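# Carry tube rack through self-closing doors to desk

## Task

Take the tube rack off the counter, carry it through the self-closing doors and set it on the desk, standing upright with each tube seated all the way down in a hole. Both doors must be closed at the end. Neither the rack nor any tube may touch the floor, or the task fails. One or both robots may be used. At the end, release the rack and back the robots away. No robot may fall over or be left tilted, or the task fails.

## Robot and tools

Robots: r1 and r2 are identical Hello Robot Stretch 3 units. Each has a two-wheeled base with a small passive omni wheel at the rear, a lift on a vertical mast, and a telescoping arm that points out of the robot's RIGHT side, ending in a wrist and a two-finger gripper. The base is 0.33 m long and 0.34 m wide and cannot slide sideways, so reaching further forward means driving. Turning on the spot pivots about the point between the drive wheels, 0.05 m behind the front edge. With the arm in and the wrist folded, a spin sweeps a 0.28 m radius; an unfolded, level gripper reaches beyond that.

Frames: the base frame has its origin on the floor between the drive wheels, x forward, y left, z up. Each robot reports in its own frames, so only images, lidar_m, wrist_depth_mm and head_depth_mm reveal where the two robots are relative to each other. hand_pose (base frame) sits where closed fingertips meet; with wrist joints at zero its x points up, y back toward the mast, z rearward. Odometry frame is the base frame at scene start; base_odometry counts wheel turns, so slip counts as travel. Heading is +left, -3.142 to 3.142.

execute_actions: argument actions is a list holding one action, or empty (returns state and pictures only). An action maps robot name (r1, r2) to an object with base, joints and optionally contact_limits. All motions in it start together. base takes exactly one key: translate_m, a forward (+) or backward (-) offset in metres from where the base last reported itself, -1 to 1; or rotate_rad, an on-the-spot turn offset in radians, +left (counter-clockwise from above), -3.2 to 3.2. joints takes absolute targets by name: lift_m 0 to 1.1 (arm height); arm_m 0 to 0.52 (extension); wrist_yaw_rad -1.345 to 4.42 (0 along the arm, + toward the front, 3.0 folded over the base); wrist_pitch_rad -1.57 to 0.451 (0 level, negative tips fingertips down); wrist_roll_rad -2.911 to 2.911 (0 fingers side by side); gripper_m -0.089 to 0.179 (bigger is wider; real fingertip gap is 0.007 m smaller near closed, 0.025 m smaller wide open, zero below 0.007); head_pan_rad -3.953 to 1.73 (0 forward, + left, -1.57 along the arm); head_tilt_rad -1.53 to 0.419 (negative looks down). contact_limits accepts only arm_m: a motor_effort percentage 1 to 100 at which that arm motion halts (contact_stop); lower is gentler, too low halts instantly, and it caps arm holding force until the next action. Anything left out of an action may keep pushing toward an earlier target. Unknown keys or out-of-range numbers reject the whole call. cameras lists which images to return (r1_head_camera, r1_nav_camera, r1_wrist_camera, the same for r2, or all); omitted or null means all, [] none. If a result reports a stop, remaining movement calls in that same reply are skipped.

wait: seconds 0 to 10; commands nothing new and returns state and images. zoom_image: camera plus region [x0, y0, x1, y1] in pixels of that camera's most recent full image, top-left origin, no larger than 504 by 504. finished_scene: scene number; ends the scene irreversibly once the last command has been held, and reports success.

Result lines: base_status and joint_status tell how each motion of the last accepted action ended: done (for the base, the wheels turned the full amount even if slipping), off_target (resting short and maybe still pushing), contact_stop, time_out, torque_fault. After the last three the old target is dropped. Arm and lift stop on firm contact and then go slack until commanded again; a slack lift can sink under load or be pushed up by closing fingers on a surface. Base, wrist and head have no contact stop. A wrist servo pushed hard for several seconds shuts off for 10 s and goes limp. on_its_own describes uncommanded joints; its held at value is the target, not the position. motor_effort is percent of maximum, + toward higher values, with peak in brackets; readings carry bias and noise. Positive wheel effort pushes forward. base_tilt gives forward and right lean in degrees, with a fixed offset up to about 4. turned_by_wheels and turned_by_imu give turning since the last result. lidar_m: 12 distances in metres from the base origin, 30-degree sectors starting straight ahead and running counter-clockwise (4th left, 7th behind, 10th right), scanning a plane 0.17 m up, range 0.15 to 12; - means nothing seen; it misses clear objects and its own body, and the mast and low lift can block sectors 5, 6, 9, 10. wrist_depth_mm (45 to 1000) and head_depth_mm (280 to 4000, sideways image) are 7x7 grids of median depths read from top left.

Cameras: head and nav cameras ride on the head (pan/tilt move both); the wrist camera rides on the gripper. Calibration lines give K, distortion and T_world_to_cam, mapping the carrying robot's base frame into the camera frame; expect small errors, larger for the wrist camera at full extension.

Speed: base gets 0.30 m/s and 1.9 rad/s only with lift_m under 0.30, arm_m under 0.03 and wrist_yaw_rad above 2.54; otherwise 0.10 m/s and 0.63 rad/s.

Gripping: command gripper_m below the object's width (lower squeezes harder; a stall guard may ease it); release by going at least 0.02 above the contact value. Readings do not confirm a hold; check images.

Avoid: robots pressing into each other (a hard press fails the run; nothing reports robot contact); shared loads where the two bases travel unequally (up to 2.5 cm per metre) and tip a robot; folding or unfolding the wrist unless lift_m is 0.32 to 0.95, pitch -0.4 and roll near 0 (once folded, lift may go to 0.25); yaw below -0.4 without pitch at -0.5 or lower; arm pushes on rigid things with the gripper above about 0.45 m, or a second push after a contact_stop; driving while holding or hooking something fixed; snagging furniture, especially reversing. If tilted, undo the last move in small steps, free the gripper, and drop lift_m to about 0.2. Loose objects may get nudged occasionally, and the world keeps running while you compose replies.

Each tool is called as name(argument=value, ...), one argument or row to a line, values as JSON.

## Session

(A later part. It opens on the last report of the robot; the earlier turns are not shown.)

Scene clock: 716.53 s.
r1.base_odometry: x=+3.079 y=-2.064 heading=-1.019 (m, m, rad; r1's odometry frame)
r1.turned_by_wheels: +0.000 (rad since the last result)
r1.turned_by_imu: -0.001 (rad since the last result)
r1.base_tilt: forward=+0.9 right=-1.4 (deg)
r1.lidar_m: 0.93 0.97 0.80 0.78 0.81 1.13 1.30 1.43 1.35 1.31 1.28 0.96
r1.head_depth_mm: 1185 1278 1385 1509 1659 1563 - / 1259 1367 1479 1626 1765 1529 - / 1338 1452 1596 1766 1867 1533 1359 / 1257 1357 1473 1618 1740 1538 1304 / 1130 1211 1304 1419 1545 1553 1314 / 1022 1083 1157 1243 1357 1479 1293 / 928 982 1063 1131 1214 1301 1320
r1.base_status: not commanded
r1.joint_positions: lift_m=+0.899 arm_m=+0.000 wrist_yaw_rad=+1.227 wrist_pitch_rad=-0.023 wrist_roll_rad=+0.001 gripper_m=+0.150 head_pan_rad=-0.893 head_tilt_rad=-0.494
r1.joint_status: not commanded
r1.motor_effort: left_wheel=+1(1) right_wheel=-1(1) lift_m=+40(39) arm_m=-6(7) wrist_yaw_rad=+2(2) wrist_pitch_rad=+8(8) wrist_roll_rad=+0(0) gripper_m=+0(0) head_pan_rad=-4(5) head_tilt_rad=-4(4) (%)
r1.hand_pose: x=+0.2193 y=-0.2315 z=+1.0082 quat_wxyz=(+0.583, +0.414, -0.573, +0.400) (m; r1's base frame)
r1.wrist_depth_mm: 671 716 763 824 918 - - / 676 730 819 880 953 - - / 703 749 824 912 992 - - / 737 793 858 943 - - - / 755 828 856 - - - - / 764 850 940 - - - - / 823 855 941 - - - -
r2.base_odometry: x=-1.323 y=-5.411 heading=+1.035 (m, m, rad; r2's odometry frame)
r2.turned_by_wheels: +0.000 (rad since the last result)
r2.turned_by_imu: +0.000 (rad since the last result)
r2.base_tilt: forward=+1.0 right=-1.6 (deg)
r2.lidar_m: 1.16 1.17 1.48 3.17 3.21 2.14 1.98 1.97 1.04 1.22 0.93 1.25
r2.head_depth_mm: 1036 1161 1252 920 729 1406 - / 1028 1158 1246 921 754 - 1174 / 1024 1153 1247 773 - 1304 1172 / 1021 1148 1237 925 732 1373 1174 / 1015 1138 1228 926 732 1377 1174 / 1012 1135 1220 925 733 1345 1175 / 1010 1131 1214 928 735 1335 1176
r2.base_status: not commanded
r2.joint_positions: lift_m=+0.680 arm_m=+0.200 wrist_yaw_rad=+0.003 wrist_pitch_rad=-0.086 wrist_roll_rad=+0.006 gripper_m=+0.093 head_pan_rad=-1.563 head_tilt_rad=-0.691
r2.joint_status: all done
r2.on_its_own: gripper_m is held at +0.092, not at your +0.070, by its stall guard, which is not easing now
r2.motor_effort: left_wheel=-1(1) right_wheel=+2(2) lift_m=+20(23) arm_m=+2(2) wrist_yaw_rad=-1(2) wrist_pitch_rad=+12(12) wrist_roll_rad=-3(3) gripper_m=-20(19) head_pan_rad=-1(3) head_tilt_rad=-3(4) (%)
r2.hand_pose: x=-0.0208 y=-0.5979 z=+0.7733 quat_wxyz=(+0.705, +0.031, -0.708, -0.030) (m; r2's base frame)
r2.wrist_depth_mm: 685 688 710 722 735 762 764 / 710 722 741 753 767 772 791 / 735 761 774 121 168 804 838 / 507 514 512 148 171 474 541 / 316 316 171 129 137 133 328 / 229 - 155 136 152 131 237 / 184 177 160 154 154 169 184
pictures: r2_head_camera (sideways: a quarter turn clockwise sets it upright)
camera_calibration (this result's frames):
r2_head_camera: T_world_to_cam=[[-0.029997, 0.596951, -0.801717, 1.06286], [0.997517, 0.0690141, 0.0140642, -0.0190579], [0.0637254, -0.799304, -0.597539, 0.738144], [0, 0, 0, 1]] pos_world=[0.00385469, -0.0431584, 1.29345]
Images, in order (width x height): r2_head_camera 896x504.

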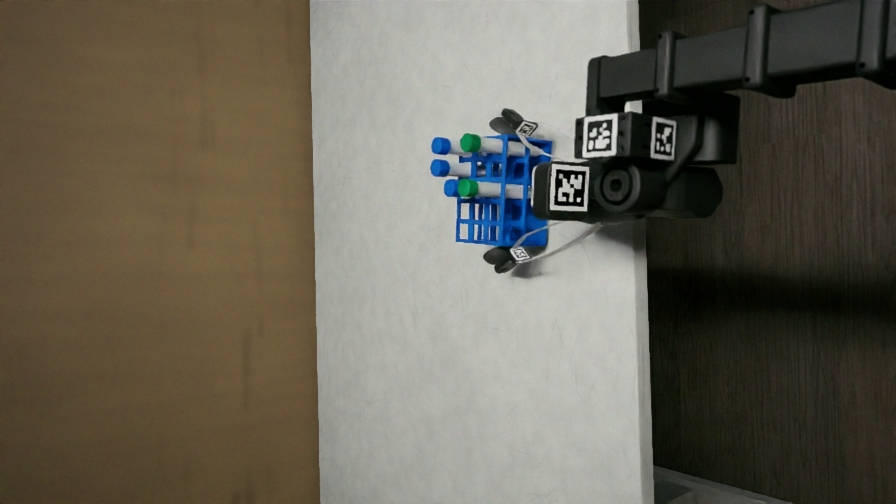

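execute_actions(
  actions=[
    {"r2":{"joints":{"lift_m":0.655}}},
  ],
  cameras=["r2_head_camera"],
)

Scene clock: 721.10 s.
r1.base_odometry: x=+3.079 y=-2.064 heading=-1.019 (m, m, rad; r1's odometry frame)
r1.turned_by_wheels: +0.000 (rad since the last result)
r1.turned_by_imu: -0.001 (rad since the last result)
r1.base_tilt: forward=+0.7 right=-1.5 (deg)
r1.lidar_m: 0.93 0.97 0.80 0.78 0.81 1.14 1.30 1.44 1.35 1.31 1.28 0.96
r1.head_depth_mm: 1186 1273 1374 1505 1665 1565 - / 1256 1363 1489 1633 1757 1531 - / 1334 1451 1599 1767 1864 1531 1358 / 1257 1361 1475 1622 1752 1544 1304 / 1133 1209 1310 1420 1550 1548 1320 / 1020 1087 1154 1244 1370 1470 1288 / 926 982 1059 1137 1214 1300 1320
r1.base_status: not commanded
r1.joint_positions: lift_m=+0.899 arm_m=+0.000 wrist_yaw_rad=+1.227 wrist_pitch_rad=-0.023 wrist_roll_rad=+0.001 gripper_m=+0.150 head_pan_rad=-0.893 head_tilt_rad=-0.494
r1.joint_status: not commanded
r1.motor_effort: left_wheel=+1(1) right_wheel=-1(1) lift_m=+40(39) arm_m=-6(6) wrist_yaw_rad=+2(2) wrist_pitch_rad=+8(8) wrist_roll_rad=+0(0) gripper_m=+0(1) head_pan_rad=-5(5) head_tilt_rad=-4(4) (%)
r1.hand_pose: x=+0.2193 y=-0.2315 z=+1.0082 quat_wxyz=(+0.583, +0.414, -0.573, +0.400) (m; r1's base frame)
r1.wrist_depth_mm: 661 709 800 829 943 - 986 / 699 730 810 871 951 - - / 698 763 824 909 970 - - / 740 787 846 985 - - - / 750 806 879 993 - - - / 747 864 927 - - - - / 810 899 976 - - - -
r2.base_odometry: x=-1.323 y=-5.411 heading=+1.035 (m, m, rad; r2's odometry frame)
r2.turned_by_wheels: +0.000 (rad since the last result)
r2.turned_by_imu: +0.000 (rad since the last result)
r2.base_tilt: forward=+0.8 right=-1.7 (deg)
r2.lidar_m: 1.15 1.17 1.48 3.16 3.20 2.14 1.98 1.98 1.04 1.22 0.93 1.25
r2.head_depth_mm: 1033 1165 1248 922 729 1389 - / 1029 1160 1248 922 752 - 1170 / 1023 1151 1242 925 760 - 1172 / 1020 1147 1233 923 732 1377 1175 / 1015 1139 1224 926 733 1379 1173 / 1010 1141 1218 929 733 1347 1172 / 1010 1130 1217 928 735 1332 1179
r2.base_status: not commanded
r2.joint_positions: lift_m=+0.656 arm_m=+0.200 wrist_yaw_rad=+0.003 wrist_pitch_rad=-0.022 wrist_roll_rad=+0.006 gripper_m=+0.093 head_pan_rad=-1.563 head_tilt_rad=-0.691
r2.joint_status: all done
r2.on_its_own: gripper_m is held at +0.092, not at your +0.070, by its stall guard, which is not easing now
r2.motor_effort: left_wheel=-1(1) right_wheel=+2(2) lift_m=+14(15) arm_m=+3(2) wrist_yaw_rad=-2(2) wrist_pitch_rad=-10(12) wrist_roll_rad=-3(3) gripper_m=-20(20) head_pan_rad=-3(3) head_tilt_rad=-3(4) (%)
r2.hand_pose: x=-0.0208 y=-0.6004 z=+0.7647 quat_wxyz=(+0.705, +0.009, -0.709, -0.007) (m; r2's base frame)
r2.wrist_depth_mm: 704 712 724 733 762 767 789 / 718 734 745 754 786 781 808 / 731 742 771 767 172 804 822 / 588 591 513 147 171 544 653 / 321 323 170 131 180 133 342 / 223 - 154 136 149 130 231 / 177 170 159 159 153 158 175
pictures: r2_head_camera (sideways: a quarter turn clockwise sets it upright)
camera_calibration (this result's frames):
r2_head_camera: T_world_to_cam=[[-0.0299971, 0.596951, -0.801717, 1.06286], [0.997517, 0.0690142, 0.0140642, -0.0190579], [0.0637255, -0.799304, -0.597539, 0.738144], [0, 0, 0, 1]] pos_world=[0.00385469, -0.0431584, 1.29345]
Images, in order (width x height): r2_head_camera 896x504.

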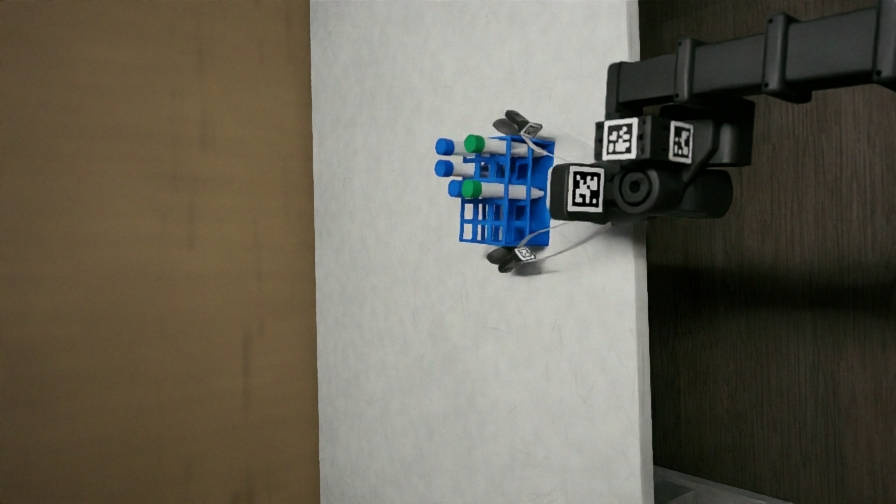

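Contact. Release.

execute_actions(
  actions=[
    {"r2":{"joints":{"gripper_m":0.179,"lift_m":0.67}}},
  ],
  cameras=[],
)

execute_actions(
  actions=[
    {"r2":{"joints":{"arm_m":0.0}}},
  ],
  cameras=["r2_head_camera","r2_wrist_camera"],
)

Scene clock: 724.30 s.
r1.base_odometry: x=+3.079 y=-2.064 heading=-1.019 (m, m, rad; r1's odometry frame)
r1.turned_by_wheels: +0.000 (rad since the last result)
r1.turned_by_imu: -0.001 (rad since the last result)
r1.base_tilt: forward=+0.7 right=-1.5 (deg)
r1.lidar_m: 0.93 0.97 0.80 0.77 0.81 1.14 1.30 1.44 1.35 1.31 1.28 0.95
r1.head_depth_mm: 1180 1277 1377 1513 1663 1552 - / 1254 1361 1479 1633 1761 1526 - / 1334 1451 1593 1763 1863 1538 1356 / 1257 1358 1482 1625 1739 1544 1304 / 1134 1218 1305 1419 1544 1540 1310 / 1020 1083 1153 1246 1367 1471 1295 / 929 984 1063 1131 1217 1303 1320
r1.base_status: not commanded
r1.joint_positions: lift_m=+0.899 arm_m=+0.000 wrist_yaw_rad=+1.227 wrist_pitch_rad=-0.023 wrist_roll_rad=+0.001 gripper_m=+0.150 head_pan_rad=-0.893 head_tilt_rad=-0.494
r1.joint_status: not commanded
r1.motor_effort: left_wheel=+1(1) right_wheel=-1(0) lift_m=+40(40) arm_m=-6(6) wrist_yaw_rad=+2(2) wrist_pitch_rad=+9(8) wrist_roll_rad=+0(0) gripper_m=+0(0) head_pan_rad=-4(5) head_tilt_rad=-4(4) (%)
r1.hand_pose: x=+0.2193 y=-0.2315 z=+1.0082 quat_wxyz=(+0.583, +0.414, -0.573, +0.400) (m; r1's base frame)
r1.wrist_depth_mm: 662 718 780 849 909 - - / 693 729 802 874 - - - / 706 781 858 903 - - - / 724 768 861 951 - - - / 758 814 879 971 - - - / 770 849 931 - - - - / 819 868 961 - - - -
r2.base_odometry: x=-1.323 y=-5.411 heading=+1.035 (m, m, rad; r2's odometry frame)
r2.turned_by_wheels: +0.000 (rad since the last result)
r2.turned_by_imu: +0.000 (rad since the last result)
r2.base_tilt: forward=+1.0 right=-1.6 (deg)
r2.lidar_m: 1.15 1.17 1.48 3.15 3.20 2.14 1.98 1.98 1.04 1.22 0.93 1.25
r2.head_depth_mm: 1034 1164 1250 921 731 1413 - / 1027 1157 1244 922 753 - 1176 / 1025 1149 1233 922 752 1296 1171 / 1020 1142 1236 923 732 1374 1174 / 1015 1139 1227 926 734 1378 1177 / 1010 1134 1222 929 733 1344 1172 / 1006 1125 1213 929 736 1335 1180
r2.base_status: not commanded
r2.joint_positions: lift_m=+0.669 arm_m=+0.200 wrist_yaw_rad=+0.003 wrist_pitch_rad=-0.071 wrist_roll_rad=+0.006 gripper_m=+0.179 head_pan_rad=-1.563 head_tilt_rad=-0.691
r2.joint_status: all done
r2.motor_effort: left_wheel=-1(1) right_wheel=+2(2) lift_m=+49(50) arm_m=+3(2) wrist_yaw_rad=-2(2) wrist_pitch_rad=+7(10) wrist_roll_rad=-3(3) gripper_m=+1(86) head_pan_rad=-2(3) head_tilt_rad=-3(3) (%)
r2.hand_pose: x=-0.0208 y=-0.5986 z=+0.7660 quat_wxyz=(+0.705, +0.026, -0.708, -0.025) (m; r2's base frame)
r2.wrist_depth_mm: 696 703 716 719 752 761 770 / 706 723 751 747 764 781 798 / 740 746 765 123 169 806 832 / 495 504 444 149 173 470 538 / 303 305 170 131 138 133 319 / - 197 155 136 151 132 239 / 163 163 160 154 155 162 -
pictures: none
No camera images: the call's "cameras" was empty. Leave "cameras" out to get every camera's image.

Scene clock: 727.00 s.
r1.base_odometry: x=+3.079 y=-2.064 heading=-1.019 (m, m, rad; r1's odometry frame)
r1.turned_by_wheels: +0.000 (rad since the last result)
r1.turned_by_imu: -0.001 (rad since the last result)
r1.base_tilt: forward=+0.9 right=-1.6 (deg)
r1.lidar_m: 0.93 0.98 0.80 0.77 0.81 1.14 1.30 1.44 1.36 1.31 1.28 0.96
r1.head_depth_mm: 1183 1270 1382 1505 1671 1564 - / 1257 1362 1488 1635 1745 1533 - / 1329 1456 1590 1768 1868 1530 1354 / 1259 1359 1474 1619 1745 1546 1306 / 1135 1210 1305 1415 1547 1552 1315 / 1022 1082 1152 1250 1363 1469 1290 / 927 981 1058 1131 1215 1297 1328
r1.base_status: not commanded
r1.joint_positions: lift_m=+0.899 arm_m=+0.000 wrist_yaw_rad=+1.227 wrist_pitch_rad=-0.023 wrist_roll_rad=+0.001 gripper_m=+0.150 head_pan_rad=-0.893 head_tilt_rad=-0.494
r1.joint_status: not commanded
r1.motor_effort: left_wheel=+1(1) right_wheel=-1(0) lift_m=+40(40) arm_m=-6(6) wrist_yaw_rad=+2(2) wrist_pitch_rad=+8(8) wrist_roll_rad=+0(0) gripper_m=+1(1) head_pan_rad=-5(4) head_tilt_rad=-4(4) (%)
r1.hand_pose: x=+0.2193 y=-0.2315 z=+1.0082 quat_wxyz=(+0.583, +0.414, -0.573, +0.400) (m; r1's base frame)
r1.wrist_depth_mm: 675 707 773 852 945 - - / 697 739 805 889 957 - - / 688 776 814 911 - - - / 716 795 863 941 - - - / 753 848 905 978 - - - / 753 872 913 - - - - / 821 857 997 - - - -
r2.base_odometry: x=-1.323 y=-5.411 heading=+1.035 (m, m, rad; r2's odometry frame)
r2.turned_by_wheels: +0.000 (rad since the last result)
r2.turned_by_imu: +0.000 (rad since the last result)
r2.base_tilt: forward=+1.1 right=-1.6 (deg)
r2.lidar_m: 1.16 1.18 1.48 3.17 3.17 2.14 1.98 1.99 1.04 1.22 0.93 1.25
r2.head_depth_mm: 1036 1163 1251 921 728 1375 1186 / 1030 1157 1242 924 731 1342 1195 / 1026 1149 1240 924 730 1376 - / 1021 1143 1234 921 732 1373 1174 / 1015 1142 1232 929 732 1361 1174 / 1013 1138 1221 928 734 1348 1176 / 1006 1134 1214 929 736 1333 1175
r2.base_status: not commanded
r2.joint_positions: lift_m=+0.669 arm_m=+0.002 wrist_yaw_rad=+0.002 wrist_pitch_rad=-0.071 wrist_roll_rad=+0.006 gripper_m=+0.179 head_pan_rad=-1.563 head_tilt_rad=-0.691
r2.joint_status: all done
joint sent to its limit — the command would take r2.arm_m past its lower limit, so that joint was sent only as far as its limit.
r2.motor_effort: left_wheel=-2(2) right_wheel=+2(2) lift_m=+48(49) arm_m=-3(2) wrist_yaw_rad=+0(2) wrist_pitch_rad=+7(7) wrist_roll_rad=-3(4) gripper_m=+0(0) head_pan_rad=-2(2) head_tilt_rad=-3(3) (%)
r2.hand_pose: x=-0.0211 y=-0.4013 z=+0.7660 quat_wxyz=(+0.705, +0.026, -0.708, -0.025) (m; r2's base frame)
r2.wrist_depth_mm: 873 882 881 904 924 934 - / 881 909 917 933 947 969 999 / 922 928 936 961 978 - - / 502 506 513 383 466 536 548 / 307 320 310 311 314 317 320 / - 220 220 221 227 231 240 / - - - - - - -
pictures: r2_head_camera (sideways: a quarter turn clockwise sets it upright), r2_wrist_camera
camera_calibration (this result's frames):
r2_head_camera: T_world_to_cam=[[-0.0299966, 0.596951, -0.801716, 1.06286], [0.997517, 0.0690134, 0.0140642, -0.0190579], [0.0637248, -0.799304, -0.597539, 0.738144], [0, 0, 0, 1]] pos_world=[0.00385466, -0.0431584, 1.29345]
r2_wrist_camera: T_world_to_cam=[[-0.99862, -0.0524413, -0.00274658, -0.0355499], [-0.010186, 0.244747, -0.969534, 0.87125], [0.0515158, -0.968168, -0.244943, -0.0403121], [0, 0, 0, 1]] pos_world=[-0.0245496, -0.254129, 0.834734]
Images, in order (width x height): r2_head_camera 896x504, r2_wrist_camera 644x364.

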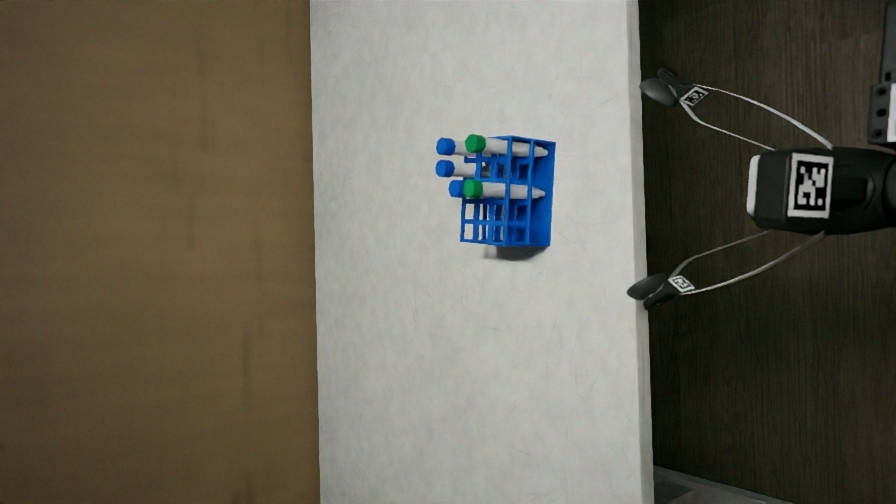

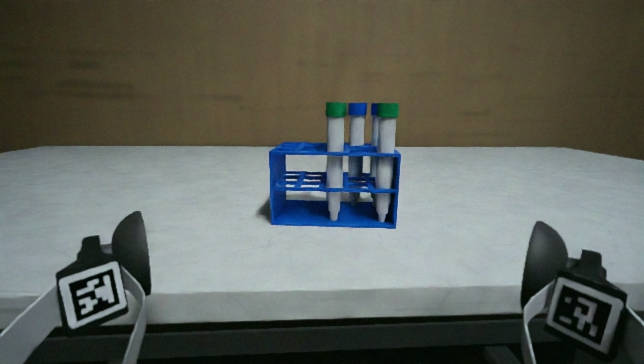

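zoom_image(
  camera="r2_wrist_camera",
  region=[250, 80, 420, 240],
)

Region (250, 80, 420, 240) of r2_wrist_camera's 644x364 image, scaled by 2.965; it fills the top 474 rows of this view, and the rest is white.

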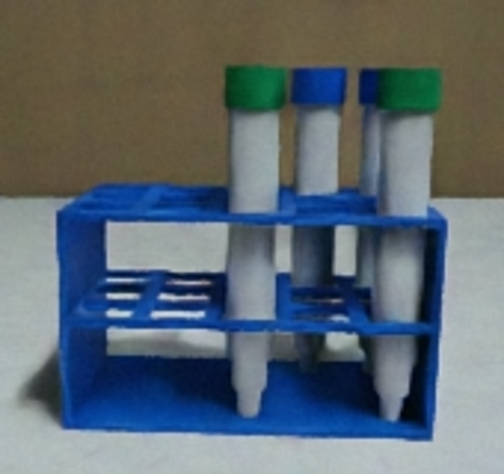

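execute_actions(
  actions=[
    {"r2":{"joints":{"lift_m":0.85,"wrist_yaw_rad":1.5}},"r1":{"joints":{"head_pan_rad":-2.6,"head_tilt_rad":-0.2}}},
  ],
  cameras=["r1_nav_camera"],
)

Scene clock: 733.67 s.
r1.base_odometry: x=+3.079 y=-2.064 heading=-1.019 (m, m, rad; r1's odometry frame)
r1.turned_by_wheels: +0.000 (rad since the last result)
r1.turned_by_imu: -0.001 (rad since the last result)
r1.base_tilt: forward=+0.7 right=-1.5 (deg)
r1.lidar_m: 0.93 0.97 0.80 0.78 0.81 1.14 1.30 1.44 1.35 1.31 1.28 0.95
r1.head_depth_mm: 1206 1260 1310 1375 1438 1514 1577 / 1267 1321 1384 1452 1530 1617 1621 / 1330 1395 1445 1521 1596 1693 1639 / 1323 1384 1465 1552 1649 1748 1644 / 1406 1480 1561 1656 1764 1869 1660 / 1493 1578 1673 1762 1845 1919 1660 / 1541 1568 1608 1644 1686 1723 1672
r1.base_status: not commanded
r1.joint_positions: lift_m=+0.899 arm_m=+0.000 wrist_yaw_rad=+1.227 wrist_pitch_rad=-0.023 wrist_roll_rad=+0.001 gripper_m=+0.150 head_pan_rad=-2.593 head_tilt_rad=-0.211
r1.joint_status: all done
r1.motor_effort: left_wheel=+1(1) right_wheel=+0(2) lift_m=+40(39) arm_m=-6(6) wrist_yaw_rad=+2(2) wrist_pitch_rad=+8(8) wrist_roll_rad=+0(0) gripper_m=+1(0) head_pan_rad=-5(58) head_tilt_rad=+7(34) (%)
r1.hand_pose: x=+0.2193 y=-0.2315 z=+1.0082 quat_wxyz=(+0.583, +0.414, -0.573, +0.400) (m; r1's base frame)
r1.wrist_depth_mm: 676 714 770 866 910 - - / 671 741 789 877 949 - - / 715 772 819 933 - - - / 722 780 869 954 - - - / 762 829 887 993 - - - / 760 878 927 - - - - / 799 862 957 - - - -
r2.base_odometry: x=-1.323 y=-5.411 heading=+1.035 (m, m, rad; r2's odometry frame)
r2.turned_by_wheels: +0.000 (rad since the last result)
r2.turned_by_imu: +0.000 (rad since the last result)
r2.base_tilt: forward=+1.0 right=-1.6 (deg)
r2.lidar_m: 1.16 1.17 1.48 3.17 3.22 2.14 1.99 1.98 1.04 1.22 0.93 1.25
r2.head_depth_mm: 1033 1164 1249 921 729 1445 - / 1032 1159 1249 919 730 1448 - / 1023 1150 1241 924 731 1448 - / 1020 1148 1234 926 732 1378 - / 1015 1140 1231 927 732 1414 - / 1010 1138 1221 928 734 1382 - / 1006 1130 1211 928 735 1343 1201
r2.base_status: not commanded
r2.joint_positions: lift_m=+0.849 arm_m=+0.002 wrist_yaw_rad=+1.497 wrist_pitch_rad=-0.071 wrist_roll_rad=+0.006 gripper_m=+0.179 head_pan_rad=-1.563 head_tilt_rad=-0.691
r2.joint_status: all done
r2.motor_effort: left_wheel=-1(1) right_wheel=+2(2) lift_m=+48(46) arm_m=-2(2) wrist_yaw_rad=+1(2) wrist_pitch_rad=+7(7) wrist_roll_rad=-3(3) gripper_m=+0(1) head_pan_rad=-3(3) head_tilt_rad=-4(4) (%)
r2.hand_pose: x=+0.2318 y=-0.1662 z=+0.9460 quat_wxyz=(+0.534, +0.501, -0.502, +0.461) (m; r2's base frame)
r2.wrist_depth_mm: 907 953 992 - - - - / 964 976 - - - - - / 965 - - - - - - / - - - - - - - / - - - - - - - / - - - - - 561 599 / - - - - - 452 -
pictures: r1_nav_camera (sideways: a quarter turn counterclockwise sets it upright)
camera_calibration (this result's frames):
r1_nav_camera: T_world_to_cam=[[-0.236386, -0.0799002, 0.968369, -1.21433], [-0.483932, 0.873894, -0.0460261, 0.110202], [-0.842574, -0.479505, -0.245242, 0.280245], [0, 0, 0, 1]] pos_world=[0.00240846, -0.0589511, 1.24972]
Images, in order (width x height): r1_nav_camera 672x504.

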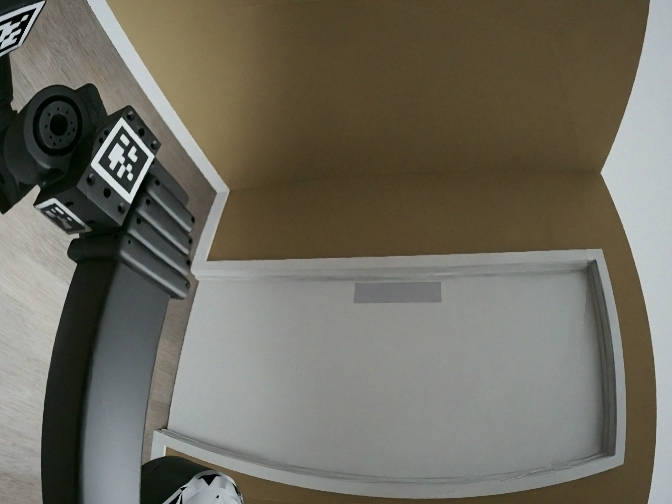

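Shut.

finished_scene(
  scene=1,
)

The scene is finished: the task was done.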